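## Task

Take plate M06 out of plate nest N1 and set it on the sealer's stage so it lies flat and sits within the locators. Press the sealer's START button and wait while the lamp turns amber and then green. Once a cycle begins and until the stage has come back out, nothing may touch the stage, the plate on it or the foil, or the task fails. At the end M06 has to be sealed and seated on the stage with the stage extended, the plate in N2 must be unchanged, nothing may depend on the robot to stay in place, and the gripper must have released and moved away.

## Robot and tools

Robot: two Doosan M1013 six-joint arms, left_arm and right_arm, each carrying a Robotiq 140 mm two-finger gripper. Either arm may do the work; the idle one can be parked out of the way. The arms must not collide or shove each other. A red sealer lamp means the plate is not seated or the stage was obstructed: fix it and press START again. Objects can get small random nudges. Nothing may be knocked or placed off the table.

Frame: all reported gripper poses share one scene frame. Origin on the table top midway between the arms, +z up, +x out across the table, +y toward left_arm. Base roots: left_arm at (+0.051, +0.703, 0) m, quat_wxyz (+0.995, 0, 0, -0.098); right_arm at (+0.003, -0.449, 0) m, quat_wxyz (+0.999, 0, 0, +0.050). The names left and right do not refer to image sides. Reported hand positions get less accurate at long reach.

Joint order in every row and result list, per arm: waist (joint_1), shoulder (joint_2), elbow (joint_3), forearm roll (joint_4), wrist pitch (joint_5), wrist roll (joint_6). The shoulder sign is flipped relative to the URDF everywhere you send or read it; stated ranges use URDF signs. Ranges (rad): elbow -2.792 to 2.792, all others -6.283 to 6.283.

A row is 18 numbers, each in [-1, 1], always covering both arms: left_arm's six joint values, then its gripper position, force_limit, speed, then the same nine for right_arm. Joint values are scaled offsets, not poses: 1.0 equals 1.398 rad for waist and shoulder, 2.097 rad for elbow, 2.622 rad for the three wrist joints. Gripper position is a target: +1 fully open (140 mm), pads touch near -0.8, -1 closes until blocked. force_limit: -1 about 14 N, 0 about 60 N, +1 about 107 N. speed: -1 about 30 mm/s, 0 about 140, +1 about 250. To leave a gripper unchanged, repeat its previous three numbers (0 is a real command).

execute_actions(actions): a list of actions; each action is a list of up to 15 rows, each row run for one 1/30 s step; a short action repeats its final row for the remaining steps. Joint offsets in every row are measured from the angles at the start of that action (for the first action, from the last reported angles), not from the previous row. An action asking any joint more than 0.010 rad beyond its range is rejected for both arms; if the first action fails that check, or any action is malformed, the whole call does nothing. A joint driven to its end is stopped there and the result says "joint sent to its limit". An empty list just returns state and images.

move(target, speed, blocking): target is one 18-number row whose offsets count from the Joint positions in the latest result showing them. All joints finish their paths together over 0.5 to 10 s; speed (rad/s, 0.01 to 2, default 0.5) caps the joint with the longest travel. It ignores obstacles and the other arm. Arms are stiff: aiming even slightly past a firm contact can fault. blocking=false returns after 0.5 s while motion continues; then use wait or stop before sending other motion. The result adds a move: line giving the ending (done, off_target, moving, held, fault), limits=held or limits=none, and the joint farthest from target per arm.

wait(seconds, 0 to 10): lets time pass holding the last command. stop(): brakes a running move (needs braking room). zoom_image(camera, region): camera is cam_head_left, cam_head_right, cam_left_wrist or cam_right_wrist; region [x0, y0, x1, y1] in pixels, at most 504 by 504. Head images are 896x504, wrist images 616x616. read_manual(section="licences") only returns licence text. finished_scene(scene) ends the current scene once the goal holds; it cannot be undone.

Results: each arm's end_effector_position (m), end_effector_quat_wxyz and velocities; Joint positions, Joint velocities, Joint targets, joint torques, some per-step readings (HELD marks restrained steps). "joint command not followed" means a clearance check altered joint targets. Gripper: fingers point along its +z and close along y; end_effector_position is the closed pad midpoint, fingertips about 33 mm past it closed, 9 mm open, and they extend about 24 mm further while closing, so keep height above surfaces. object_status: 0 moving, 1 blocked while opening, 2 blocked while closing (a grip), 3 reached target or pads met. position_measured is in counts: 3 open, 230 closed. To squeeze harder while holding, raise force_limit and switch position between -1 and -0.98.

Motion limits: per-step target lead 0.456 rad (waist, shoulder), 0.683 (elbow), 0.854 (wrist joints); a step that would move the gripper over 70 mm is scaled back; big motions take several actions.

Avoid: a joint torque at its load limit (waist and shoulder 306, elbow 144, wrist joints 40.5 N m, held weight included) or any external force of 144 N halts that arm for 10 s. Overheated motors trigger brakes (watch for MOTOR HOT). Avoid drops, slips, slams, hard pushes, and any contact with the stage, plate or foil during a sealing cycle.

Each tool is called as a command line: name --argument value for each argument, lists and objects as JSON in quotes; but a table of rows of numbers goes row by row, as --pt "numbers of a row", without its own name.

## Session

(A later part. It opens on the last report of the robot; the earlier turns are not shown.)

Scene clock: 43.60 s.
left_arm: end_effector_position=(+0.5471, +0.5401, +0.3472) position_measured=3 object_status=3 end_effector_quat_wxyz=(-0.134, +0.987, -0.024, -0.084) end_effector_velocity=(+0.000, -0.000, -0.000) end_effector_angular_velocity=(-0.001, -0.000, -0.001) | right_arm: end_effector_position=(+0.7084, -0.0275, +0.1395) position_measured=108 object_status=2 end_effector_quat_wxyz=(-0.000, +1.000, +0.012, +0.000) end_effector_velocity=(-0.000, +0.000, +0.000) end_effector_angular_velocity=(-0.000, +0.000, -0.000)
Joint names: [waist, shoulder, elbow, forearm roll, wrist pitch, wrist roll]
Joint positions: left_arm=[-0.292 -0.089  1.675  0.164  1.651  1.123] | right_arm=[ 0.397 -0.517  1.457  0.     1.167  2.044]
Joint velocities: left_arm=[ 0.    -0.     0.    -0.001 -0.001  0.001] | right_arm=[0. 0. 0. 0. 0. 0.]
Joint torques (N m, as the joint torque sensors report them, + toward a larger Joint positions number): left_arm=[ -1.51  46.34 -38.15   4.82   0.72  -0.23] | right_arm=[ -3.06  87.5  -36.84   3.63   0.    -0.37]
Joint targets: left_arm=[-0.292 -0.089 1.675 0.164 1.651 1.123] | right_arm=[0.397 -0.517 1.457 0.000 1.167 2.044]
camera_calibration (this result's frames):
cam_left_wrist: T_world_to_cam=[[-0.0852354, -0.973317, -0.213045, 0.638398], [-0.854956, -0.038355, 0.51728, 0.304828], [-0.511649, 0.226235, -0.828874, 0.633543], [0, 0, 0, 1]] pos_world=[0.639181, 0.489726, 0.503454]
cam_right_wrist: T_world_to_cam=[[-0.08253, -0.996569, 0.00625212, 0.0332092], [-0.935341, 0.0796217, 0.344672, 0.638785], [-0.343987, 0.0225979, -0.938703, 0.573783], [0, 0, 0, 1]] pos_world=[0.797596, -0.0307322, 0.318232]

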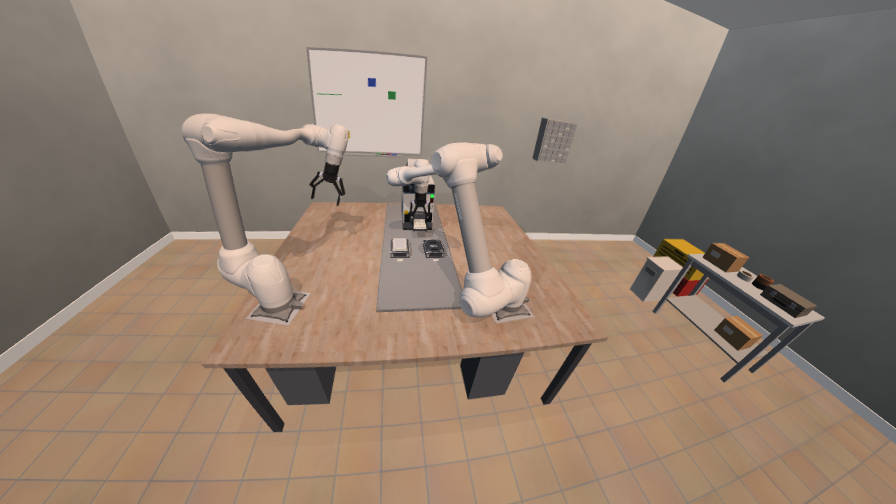

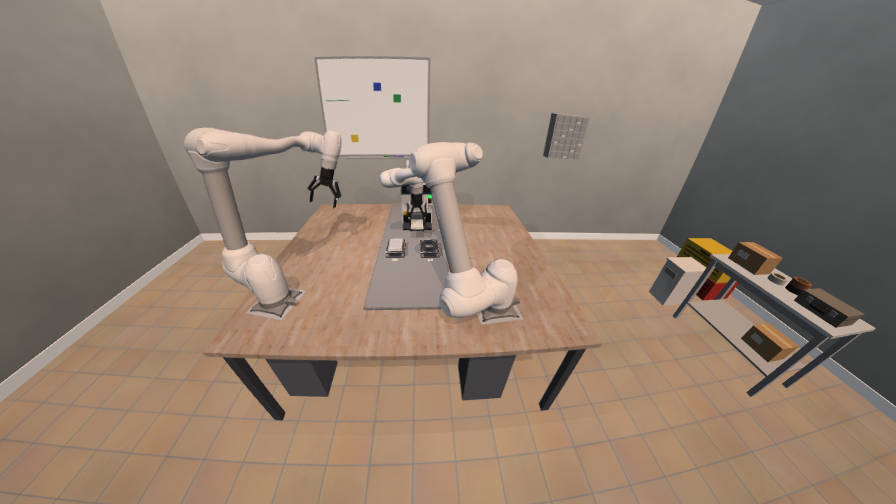

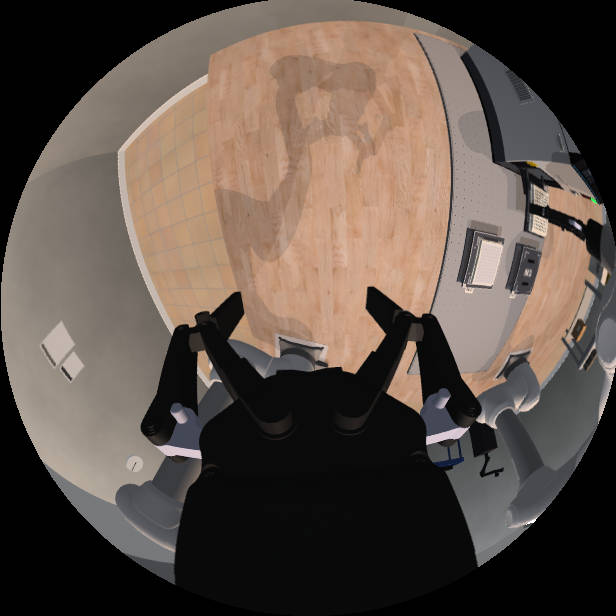

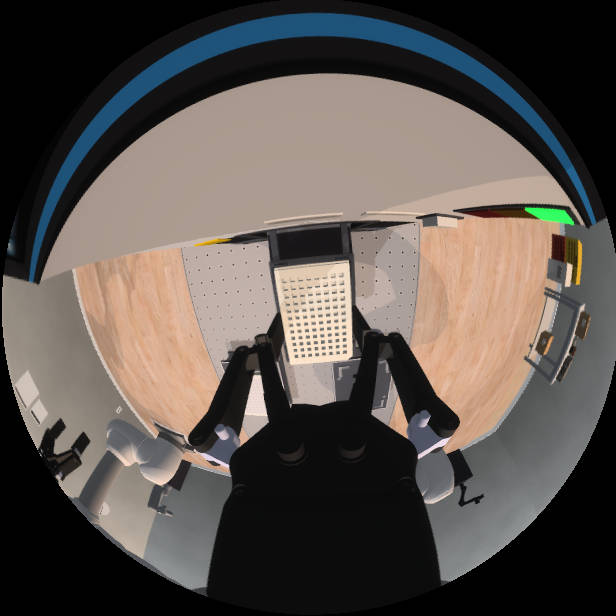

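move --target '[0,0,0,0,0,0,1,0,0,0,-0.0009,0.001,0,-0.0013,0,-1,-0.3,-0.6]' --speed 0.01

move --target '[0,0,0,0,0,0,1,0,0,0,-0.0009,0.001,0,-0.0013,0,-1,-0.3,-0.6]' --speed 0.01

Scene clock: 44.57 s.
left_arm: end_effector_position=(+0.5471, +0.5401, +0.3472) position_measured=3 object_status=3 end_effector_quat_wxyz=(-0.134, +0.987, -0.024, -0.084) end_effector_velocity=(+0.000, +0.000, -0.000) end_effector_angular_velocity=(+0.000, +0.000, -0.002) | right_arm: end_effector_position=(+0.7084, -0.0275, +0.1374) position_measured=108 object_status=2 end_effector_quat_wxyz=(-0.000, +1.000, +0.012, +0.000) end_effector_velocity=(+0.000, +0.000, -0.000) end_effector_angular_velocity=(-0.000, -0.000, +0.000)
Joint names: [waist, shoulder, elbow, forearm roll, wrist pitch, wrist roll]
Joint positions: left_arm=[-0.292 -0.089  1.675  0.164  1.651  1.123] | right_arm=[ 0.397 -0.518  1.459  0.     1.163  2.044]
Joint velocities: left_arm=[-0.    -0.    -0.     0.    -0.     0.002] | right_arm=[ 0. -0. -0. -0. -0. -0.]
Joint torques (N m, as the joint torque sensors report them, + toward a larger Joint positions number): left_arm=[ -1.05  45.54 -37.96   4.61   0.88  -0.18] | right_arm=[ -3.95  78.99 -32.08   3.37  -0.75  -0.49]
Joint targets: left_arm=[-0.292 -0.089 1.675 0.164 1.651 1.123] | right_arm=[0.397 -0.518 1.459 0.000 1.163 2.044]
move: done; limits=none; left_arm: farthest joint: the waist, 0.000 radians from its target (0.000 radians at the start); right_arm: farthest joint: the waist, 0.000 radians from its target (0.000 radians at the start)
camera_calibration (this result's frames):
cam_left_wrist: T_world_to_cam=[[-0.0852353, -0.973317, -0.213045, 0.638398], [-0.854956, -0.0383551, 0.51728, 0.304828], [-0.511649, 0.226235, -0.828875, 0.633543], [0, 0, 0, 1]] pos_world=[0.639181, 0.489726, 0.503454]
cam_right_wrist: T_world_to_cam=[[-0.0825309, -0.996569, 0.00616131, 0.0332245], [-0.935391, 0.0795945, 0.344541, 0.639522], [-0.34385, 0.022672, -0.938751, 0.571787], [0, 0, 0, 1]] pos_world=[0.797554, -0.0307555, 0.31622]

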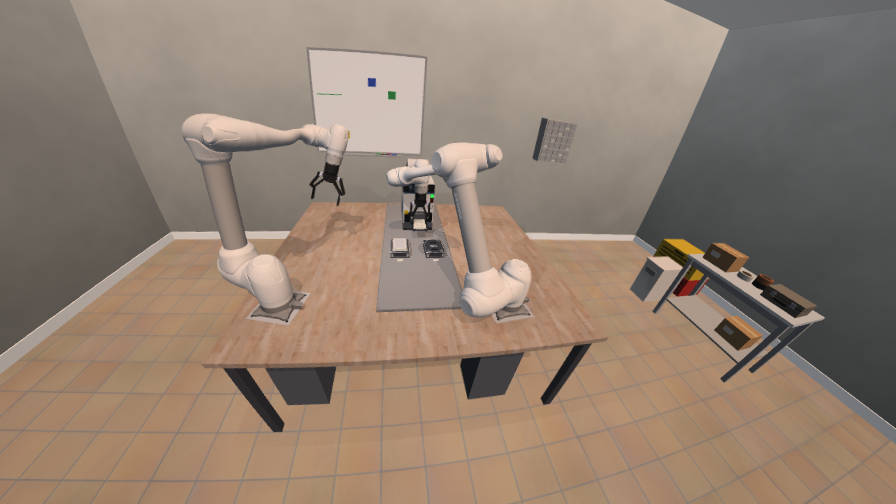

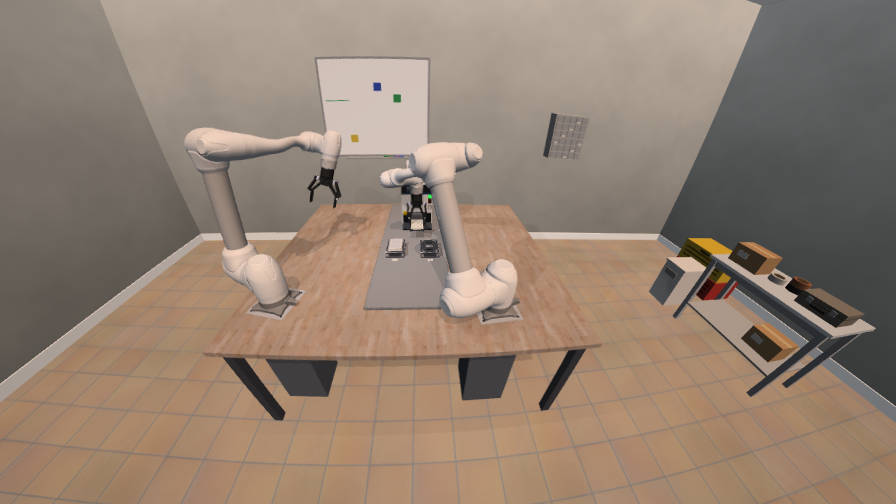

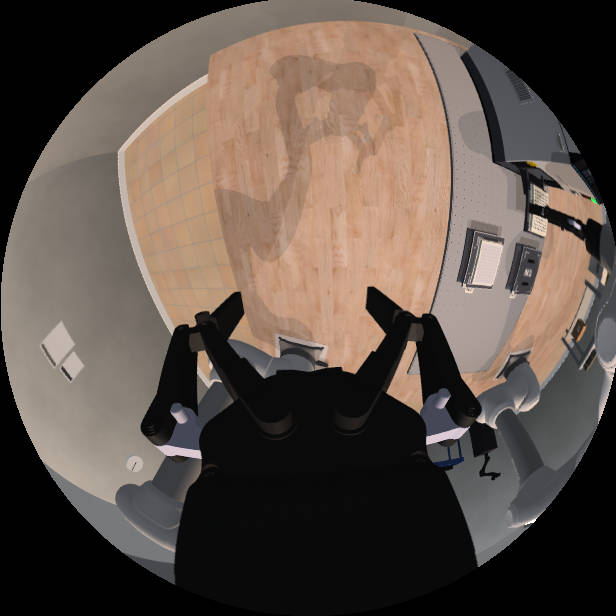

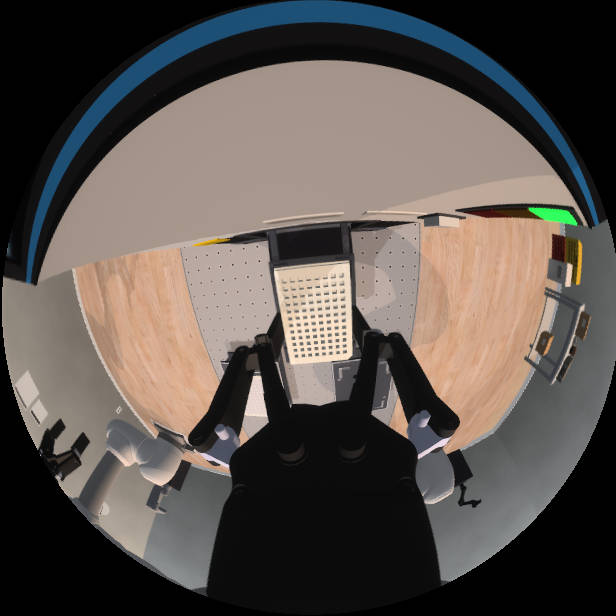

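Scene clock: 45.27 s.
left_arm: end_effector_position=(+0.5471, +0.5401, +0.3472) position_measured=3 object_status=3 end_effector_quat_wxyz=(-0.134, +0.987, -0.024, -0.084) end_effector_velocity=(+0.000, +0.000, +0.000) end_effector_angular_velocity=(-0.000, -0.001, -0.001) | right_arm: end_effector_position=(+0.7084, -0.0275, +0.1356) position_measured=108 object_status=2 end_effector_quat_wxyz=(-0.000, +1.000, +0.012, +0.001) end_effector_velocity=(+0.001, -0.001, -0.001) end_effector_angular_velocity=(+0.000, +0.001, -0.002)
Joint names: [waist, shoulder, elbow, forearm roll, wrist pitch, wrist roll]
Joint positions: left_arm=[-0.292 -0.089  1.675  0.164  1.651  1.123] | right_arm=[ 0.397 -0.519  1.461 -0.     1.16   2.044]
Joint velocities: left_arm=[ 0.     0.001 -0.     0.    -0.001  0.001] | right_arm=[-0.001 -0.001 -0.     0.001  0.     0.   ]
Joint torques (N m, as the joint torque sensors report them, + toward a larger Joint positions number): left_arm=[ -0.33  46.77 -38.82   4.57   0.83  -0.02] | right_arm=[-1.97 36.46 -6.24  4.31 -1.89 -0.41]
Joint targets: left_arm=[-0.292 -0.089 1.675 0.164 1.651 1.123] | right_arm=[0.397 -0.519 1.461 0.000 1.160 2.044]
move: done; limits=none; left_arm: farthest joint: the waist, 0.000 radians from its target (0.000 radians at the start); right_arm: farthest joint: the waist, 0.000 radians from its target (0.000 radians at the start)
camera_calibration (this result's frames):
cam_left_wrist: T_world_to_cam=[[-0.0852353, -0.973317, -0.213045, 0.638398], [-0.854956, -0.0383551, 0.51728, 0.304828], [-0.511649, 0.226235, -0.828875, 0.633543], [0, 0, 0, 1]] pos_world=[0.639181, 0.489726, 0.503454]
cam_right_wrist: T_world_to_cam=[[-0.082528, -0.996571, 0.00595187, 0.0332726], [-0.935514, 0.0795275, 0.344221, 0.640315], [-0.343514, 0.0228398, -0.93887, 0.569827], [0, 0, 0, 1]] pos_world=[0.797513, -0.0307789, 0.314385]

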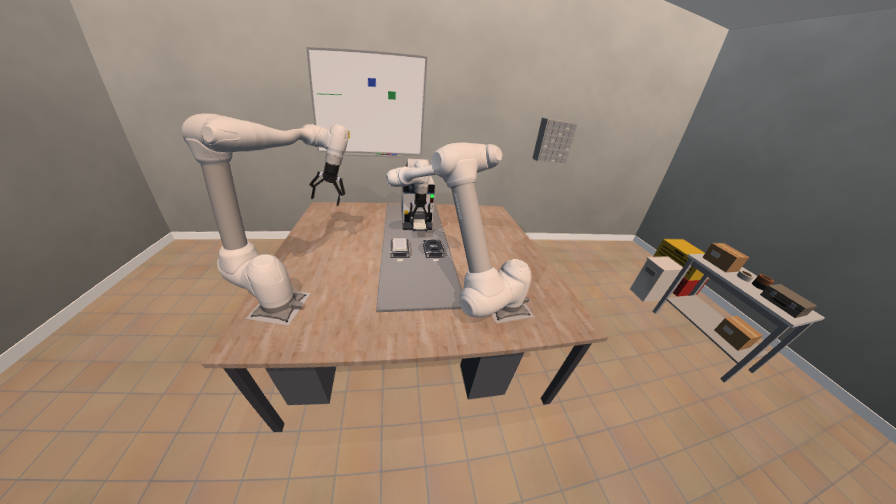

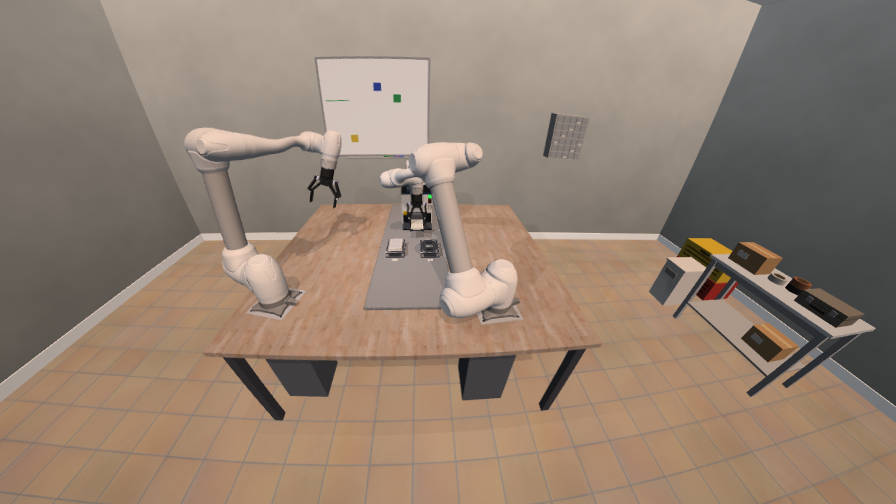

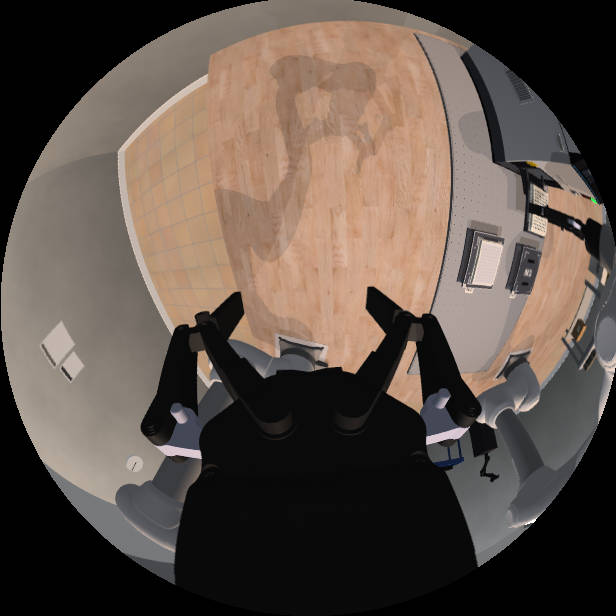

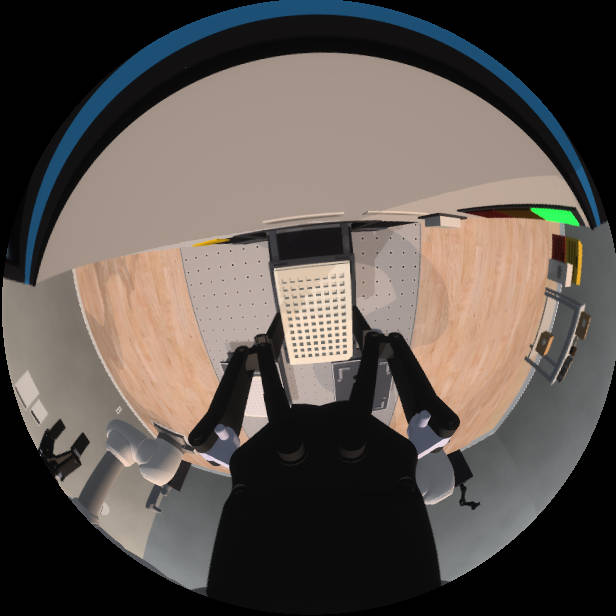

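move --target '[0,0,0,0,0,0,1,0,0,0,0.0009,-0.001,0,0.0013,0,0.6,-0.3,-0.3]' --speed 0.01

move --target '[0,0,0,0,0,0,1,0,0,0,0.032,-0.036,0,0.046,0,0.6,-0.3,-0.3]' --speed 0.15

Scene clock: 46.33 s.
left_arm: end_effector_position=(+0.5471, +0.5401, +0.3472) position_measured=3 object_status=3 end_effector_quat_wxyz=(-0.134, +0.987, -0.024, -0.084) end_effector_velocity=(-0.000, -0.000, +0.000) end_effector_angular_velocity=(-0.000, -0.000, +0.001) | right_arm: end_effector_position=(+0.7085, -0.0275, +0.1376) position_measured=53 object_status=3 end_effector_quat_wxyz=(-0.000, +1.000, +0.012, +0.000) end_effector_velocity=(-0.001, +0.001, +0.000) end_effector_angular_velocity=(+0.000, +0.000, +0.001)
Joint names: [waist, shoulder, elbow, forearm roll, wrist pitch, wrist roll]
Joint positions: left_arm=[-0.292 -0.089  1.675  0.164  1.651  1.123] | right_arm=[ 0.397 -0.518  1.459 -0.     1.163  2.044]
Joint velocities: left_arm=[-0.     0.    -0.    -0.    -0.    -0.001] | right_arm=[ 0.001  0.     0.     0.001  0.    -0.001]
Joint torques (N m, as the joint torque sensors report them, + toward a larger Joint positions number): left_arm=[ -0.63  45.99 -37.92   4.63   0.93  -0.1 ] | right_arm=[ -3.09  88.4  -37.49   3.73  -0.32  -0.28]
Joint targets: left_arm=[-0.292 -0.089 1.675 0.164 1.651 1.123] | right_arm=[0.397 -0.518 1.459 -0.000 1.163 2.044]
move: done; limits=none; left_arm: farthest joint: the waist, 0.000 radians from its target (0.000 radians at the start); right_arm: farthest joint: the waist, 0.000 radians from its target (0.000 radians at the start)
camera_calibration (this result's frames):
cam_left_wrist: T_world_to_cam=[[-0.0852353, -0.973317, -0.213046, 0.638398], [-0.854956, -0.0383551, 0.51728, 0.304828], [-0.511649, 0.226235, -0.828875, 0.633543], [0, 0, 0, 1]] pos_world=[0.639181, 0.489726, 0.503454]
cam_right_wrist: T_world_to_cam=[[-0.0825229, -0.996571, 0.00602976, 0.0332733], [-0.935472, 0.0795468, 0.344333, 0.639602], [-0.343632, 0.0227747, -0.938828, 0.571824], [0, 0, 0, 1]] pos_world=[0.797573, -0.0307423, 0.316408]

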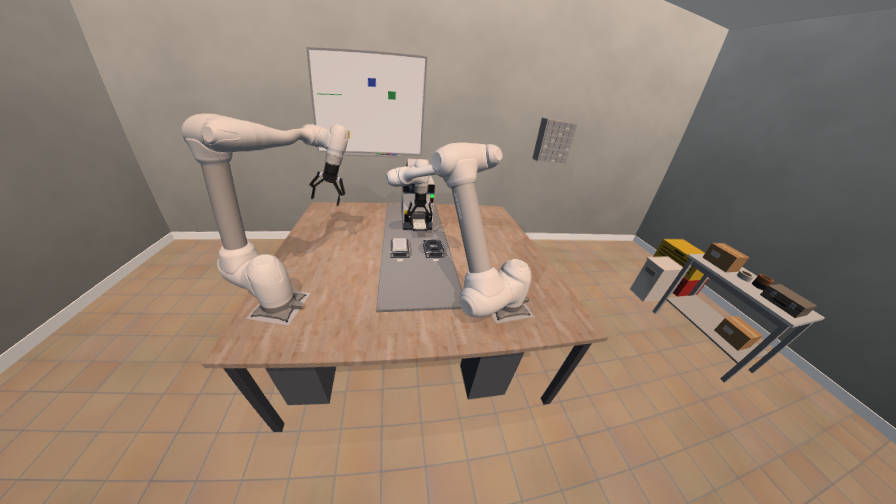

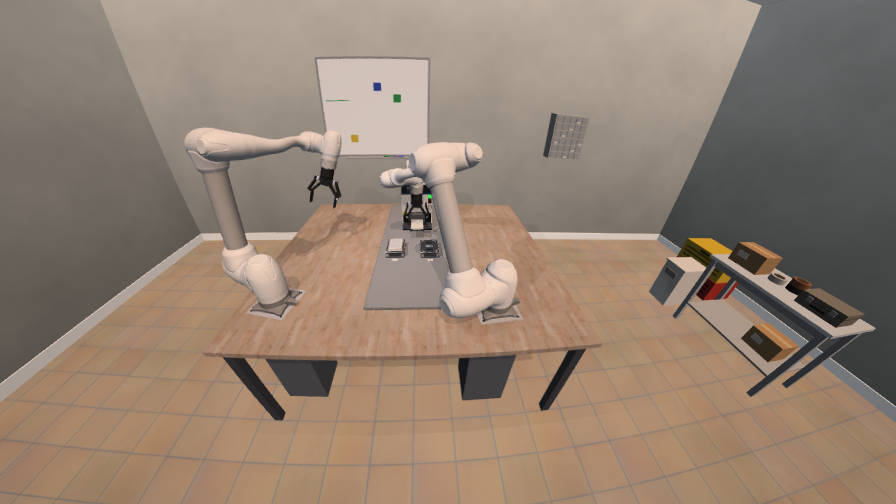

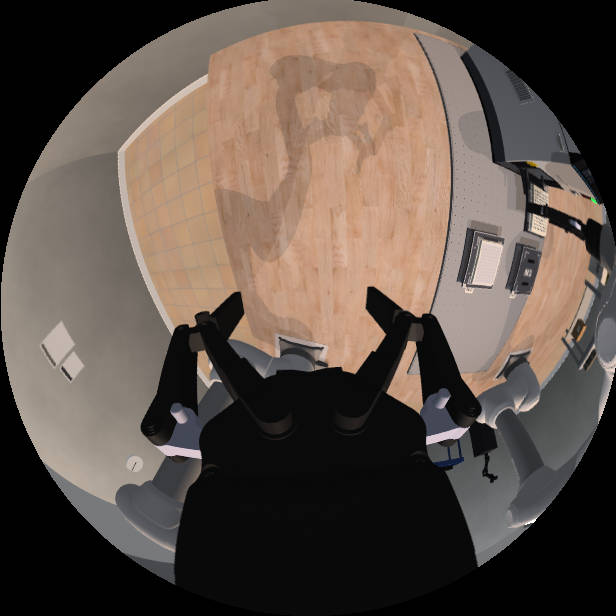

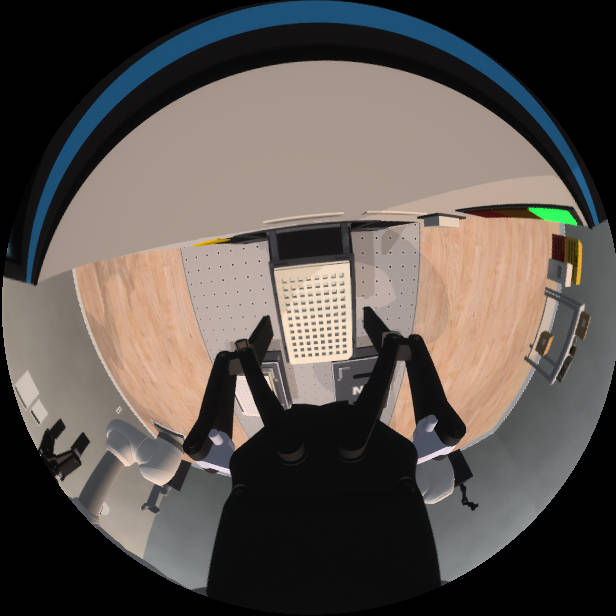

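Scene clock: 47.47 s.
left_arm: end_effector_position=(+0.5471, +0.5401, +0.3472) position_measured=3 object_status=3 end_effector_quat_wxyz=(-0.134, +0.987, -0.024, -0.084) end_effector_velocity=(-0.000, -0.000, +0.000) end_effector_angular_velocity=(-0.001, -0.000, +0.001) | right_arm: end_effector_position=(+0.7069, -0.0283, +0.2140) position_measured=53 object_status=3 end_effector_quat_wxyz=(-0.000, +1.000, +0.012, +0.000) end_effector_velocity=(-0.000, -0.000, -0.000) end_effector_angular_velocity=(-0.000, +0.000, +0.000)
Joint names: [waist, shoulder, elbow, forearm roll, wrist pitch, wrist roll]
Joint positions: left_arm=[-0.292 -0.089  1.675  0.164  1.651  1.123] | right_arm=[ 0.397 -0.473  1.384 -0.     1.284  2.044]
Joint velocities: left_arm=[ 0.     0.001 -0.    -0.001  0.    -0.001] | right_arm=[ 0.  0.  0. -0. -0. -0.]
Joint torques (N m, as the joint torque sensors report them, + toward a larger Joint positions number): left_arm=[ -0.13  45.87 -38.27   4.58   0.87  -0.25] | right_arm=[ -2.37  86.19 -39.47   3.91  -0.37  -0.21]
Joint targets: left_arm=[-0.292 -0.089 1.675 0.164 1.651 1.123] | right_arm=[0.397 -0.473 1.384 -0.000 1.284 2.044]
move: done; limits=none; left_arm: farthest joint: the waist, 0.000 radians from its target (0.000 radians at the start); right_arm: farthest joint: the waist, 0.000 radians from its target (0.000 radians at the start)
camera_calibration (this result's frames):
cam_left_wrist: T_world_to_cam=[[-0.0852354, -0.973317, -0.213045, 0.638398], [-0.854956, -0.0383551, 0.51728, 0.304828], [-0.511649, 0.226235, -0.828875, 0.633543], [0, 0, 0, 1]] pos_world=[0.639181, 0.489726, 0.503454]
cam_right_wrist: T_world_to_cam=[[-0.0825224, -0.99657, 0.00623925, 0.0318227], [-0.935356, 0.0796111, 0.344632, 0.611813], [-0.343947, 0.0226039, -0.938717, 0.643199], [0, 0, 0, 1]] pos_world=[0.796116, -0.0315324, 0.392733]

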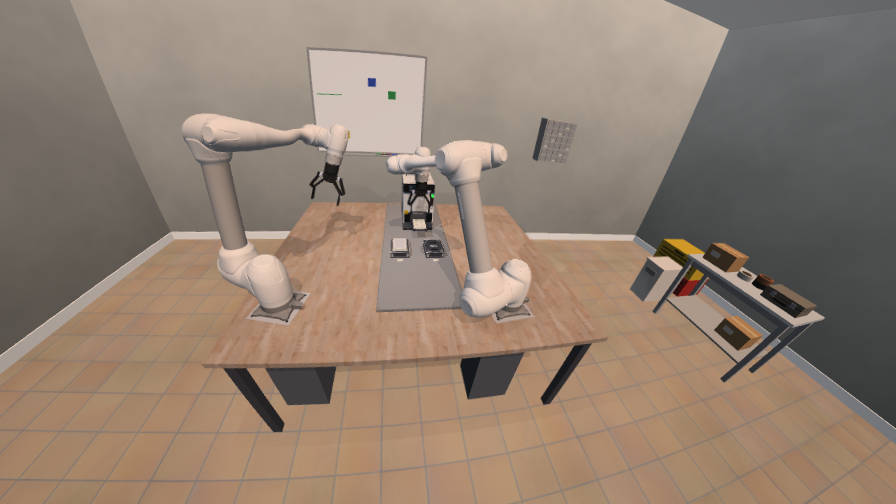

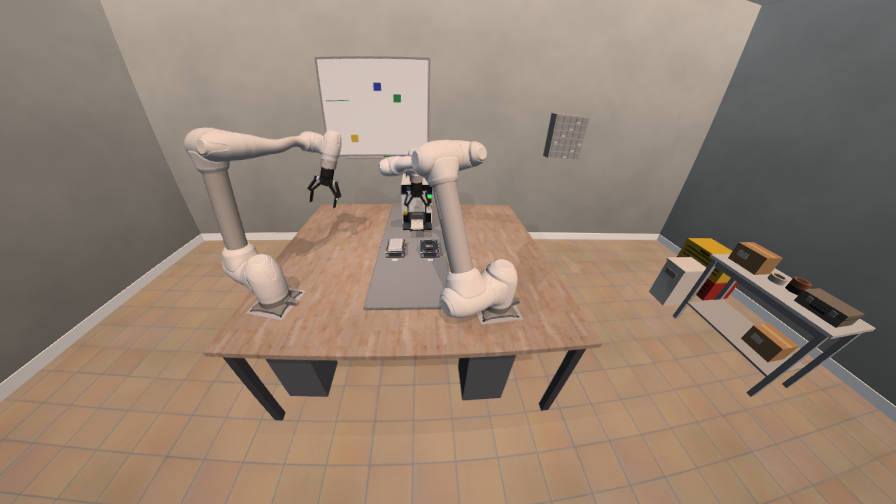

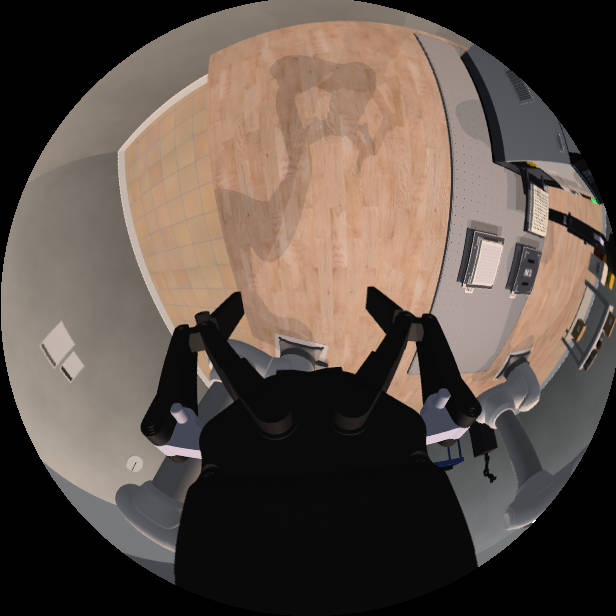

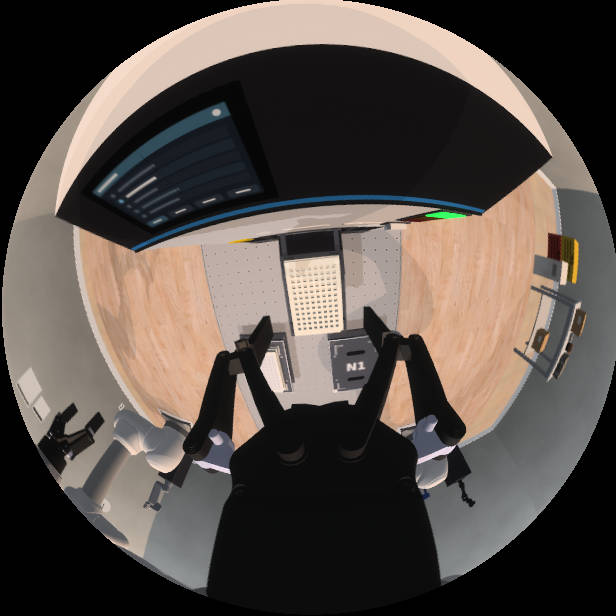

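zoom_image --camera "cam_right_wrist" --region '[260,180,500,340]'

zoom_image --camera "cam_head_left" --region '[380,160,460,240]'

Region (260, 180, 500, 340) of cam_right_wrist's 616x616 image, scaled by 2.100, with more detail than that image has.

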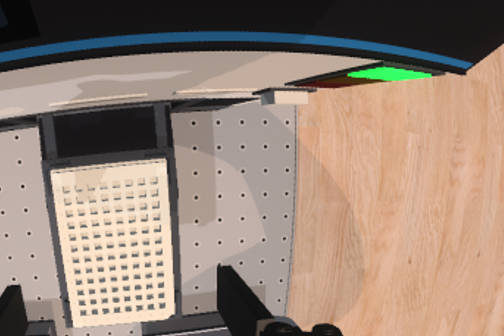

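Region (380, 160, 460, 240) of cam_head_left's 896x504 image, scaled by 6.300, with more detail than that image has.

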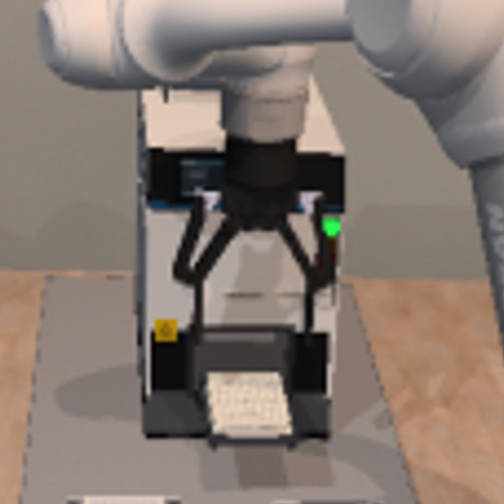

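move --target '[0,0,0,0,0,0,1,0,0,-0.111,0.231,0.198,0,-0.035,-0.18,-1,0,0.5]' --speed 0.6

move --target '[0,0,0,0,0,0,1,0,0,0,0,0.1787,0,-0.5423,0,-1,0,0.5]' --speed 1.0

Scene clock: 53.27 s.
left_arm: end_effector_position=(+0.5471, +0.5401, +0.3472) position_measured=3 object_status=3 end_effector_quat_wxyz=(-0.134, +0.987, -0.024, -0.084) end_effector_velocity=(-0.000, -0.000, +0.000) end_effector_angular_velocity=(-0.001, +0.000, +0.002) | right_arm: end_effector_position=(+0.5688, -0.2114, +0.2264) position_measured=233 object_status=3 end_effector_quat_wxyz=(-0.000, +0.986, +0.169, +0.000) end_effector_velocity=(-0.000, -0.000, -0.000) end_effector_angular_velocity=(-0.001, -0.000, +0.001)
Joint names: [waist, shoulder, elbow, forearm roll, wrist pitch, wrist roll]
Joint positions: left_arm=[-0.292 -0.089  1.675  0.164  1.651  1.123] | right_arm=[ 0.242 -0.15   1.799 -0.     1.192  1.572]
Joint velocities: left_arm=[-0.     0.    -0.    -0.002  0.    -0.002] | right_arm=[ 0.     0.     0.001 -0.001 -0.    -0.001]
Joint torques (N m, as the joint torque sensors report them, + toward a larger Joint positions number): left_arm=[ -0.75  45.81 -37.91   4.64   0.93  -0.19] | right_arm=[ -2.69  54.55 -37.64   3.77  -0.49  -0.32]
Joint targets: left_arm=[-0.292 -0.089 1.675 0.164 1.651 1.123] | right_arm=[0.242 -0.150 1.799 -0.000 1.192 1.572]
move: done; limits=none; left_arm: farthest joint: the waist, 0.000 radians from its target (0.000 radians at the start); right_arm: farthest joint: the waist, 0.000 radians from its target (0.155 radians at the start)
camera_calibration (this result's frames):
cam_left_wrist: T_world_to_cam=[[-0.0852353, -0.973317, -0.213045, 0.638398], [-0.854956, -0.0383551, 0.51728, 0.304828], [-0.511649, 0.226235, -0.828875, 0.633543], [0, 0, 0, 1]] pos_world=[0.639181, 0.489726, 0.503454]
cam_right_wrist: T_world_to_cam=[[0.231935, -0.972709, 0.00659818, -0.335972], [-0.913523, -0.215483, 0.345025, 0.417974], [-0.334187, -0.0860511, -0.93857, 0.58292], [0, 0, 0, 1]] pos_world=[0.654557, -0.186576, 0.405117]

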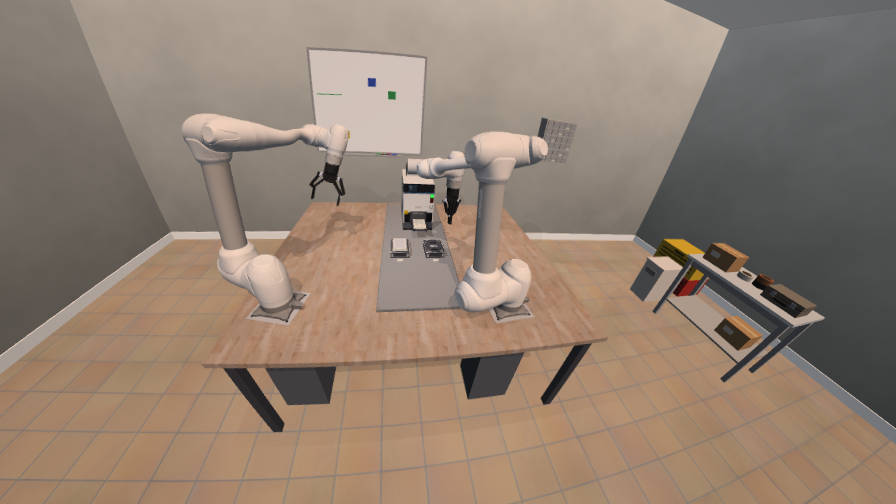

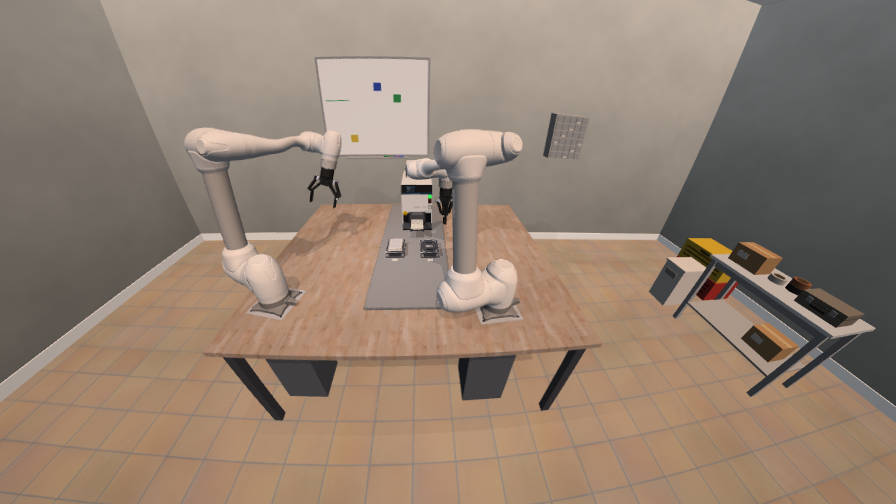

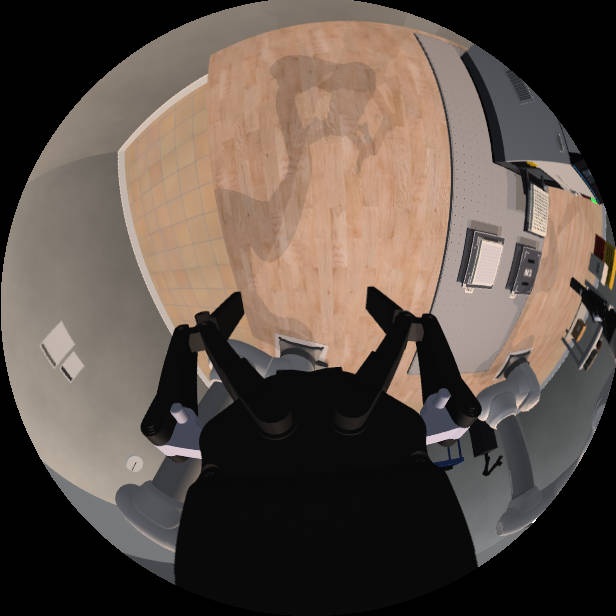

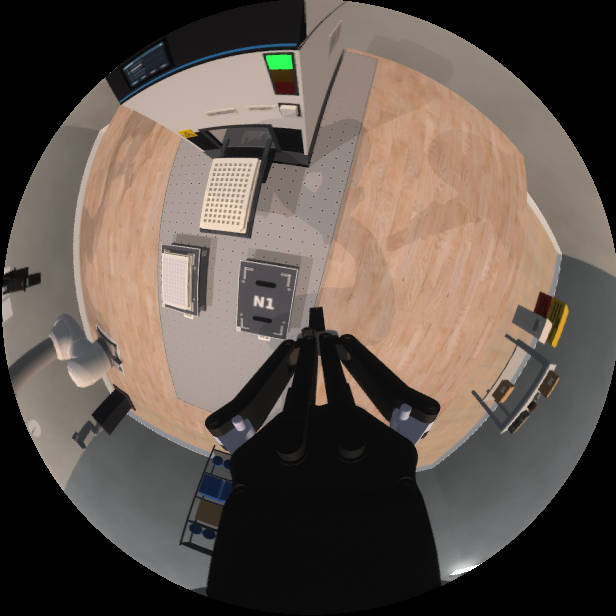

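Scene clock: 55.20 s.
left_arm: end_effector_position=(+0.5471, +0.5401, +0.3472) position_measured=3 object_status=3 end_effector_quat_wxyz=(-0.134, +0.987, -0.024, -0.084) end_effector_velocity=(+0.000, +0.000, +0.000) end_effector_angular_velocity=(+0.000, -0.000, +0.000) | right_arm: end_effector_position=(+0.7348, -0.1523, +0.2168) position_measured=233 object_status=3 end_effector_quat_wxyz=(-0.085, +0.854, +0.147, +0.493) end_effector_velocity=(-0.000, +0.000, -0.000) end_effector_angular_velocity=(-0.001, +0.000, +0.001)
Joint names: [waist, shoulder, elbow, forearm roll, wrist pitch, wrist roll]
Joint positions: left_arm=[-0.292 -0.089  1.675  0.164  1.651  1.123] | right_arm=[ 0.242 -0.15   2.174 -0.    -0.23   1.572]
Joint velocities: left_arm=[ 0.  0.  0.  0. -0. -0.] | right_arm=[ 0.    -0.     0.001 -0.    -0.    -0.001]
Joint torques (N m, as the joint torque sensors report them, + toward a larger Joint positions number): left_arm=[ -1.18  45.38 -38.23   4.64   0.75  -0.1 ] | right_arm=[ -3.63  49.09 -32.44   2.93  -2.83  -0.26]
Joint targets: left_arm=[-0.292 -0.089 1.675 0.164 1.651 1.123] | right_arm=[0.242 -0.150 2.174 -0.000 -0.230 1.572]
move: done; limits=none; left_arm: farthest joint: the waist, 0.000 radians from its target (0.000 radians at the start); right_arm: farthest joint: the waist, 0.000 radians from its target (0.000 radians at the start)
camera_calibration (this result's frames):
cam_left_wrist: T_world_to_cam=[[-0.0852354, -0.973317, -0.213046, 0.638398], [-0.854956, -0.0383551, 0.51728, 0.304828], [-0.511649, 0.226235, -0.828874, 0.633543], [0, 0, 0, 1]] pos_world=[0.639181, 0.489726, 0.503454]
cam_right_wrist: T_world_to_cam=[[0.277122, -0.956642, -0.0896667, -0.32687], [-0.755743, -0.15939, -0.635174, 0.690815], [0.593342, 0.243786, -0.767146, -0.0339729], [0, 0, 0, 1]] pos_world=[0.632819, -0.194306, 0.383417]

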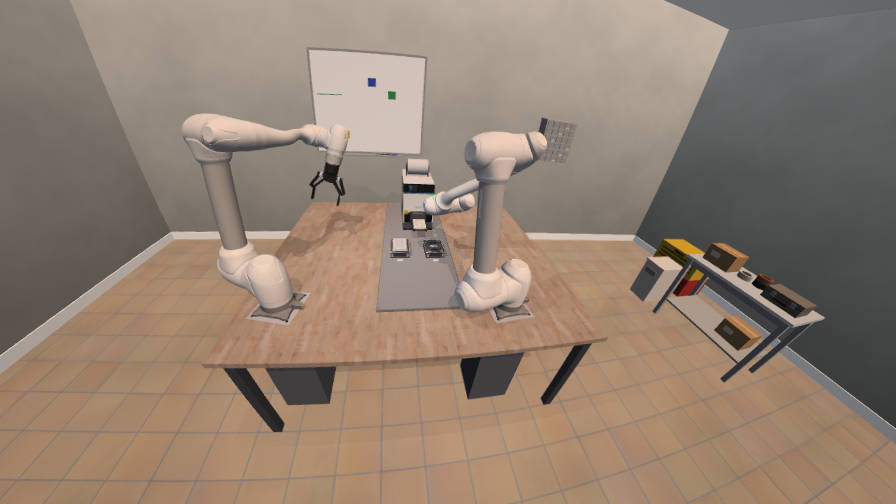

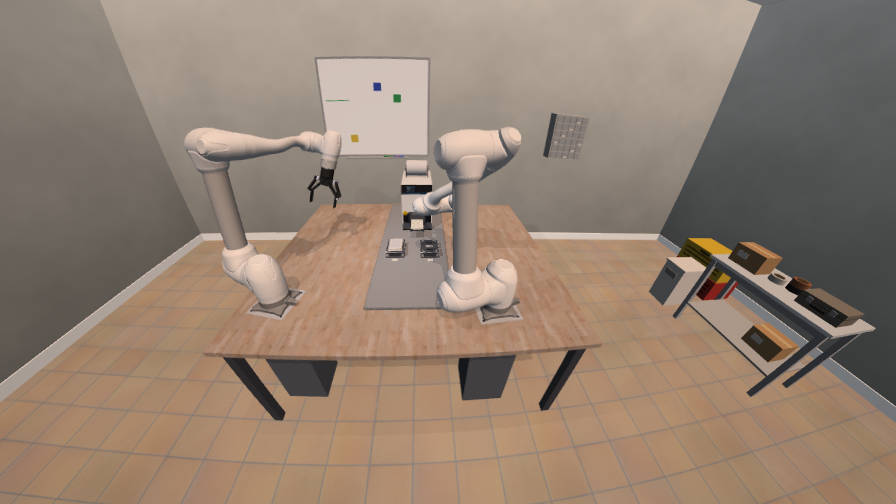

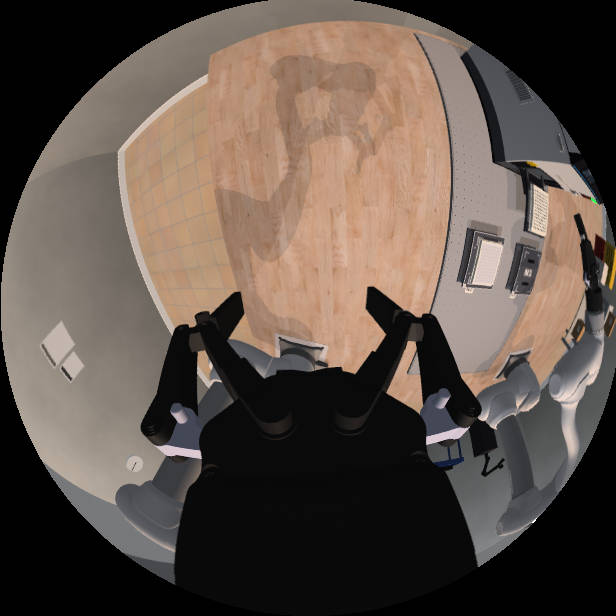

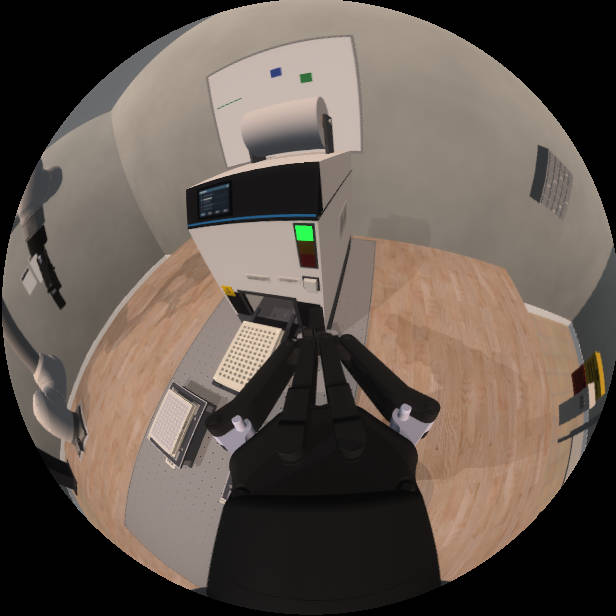

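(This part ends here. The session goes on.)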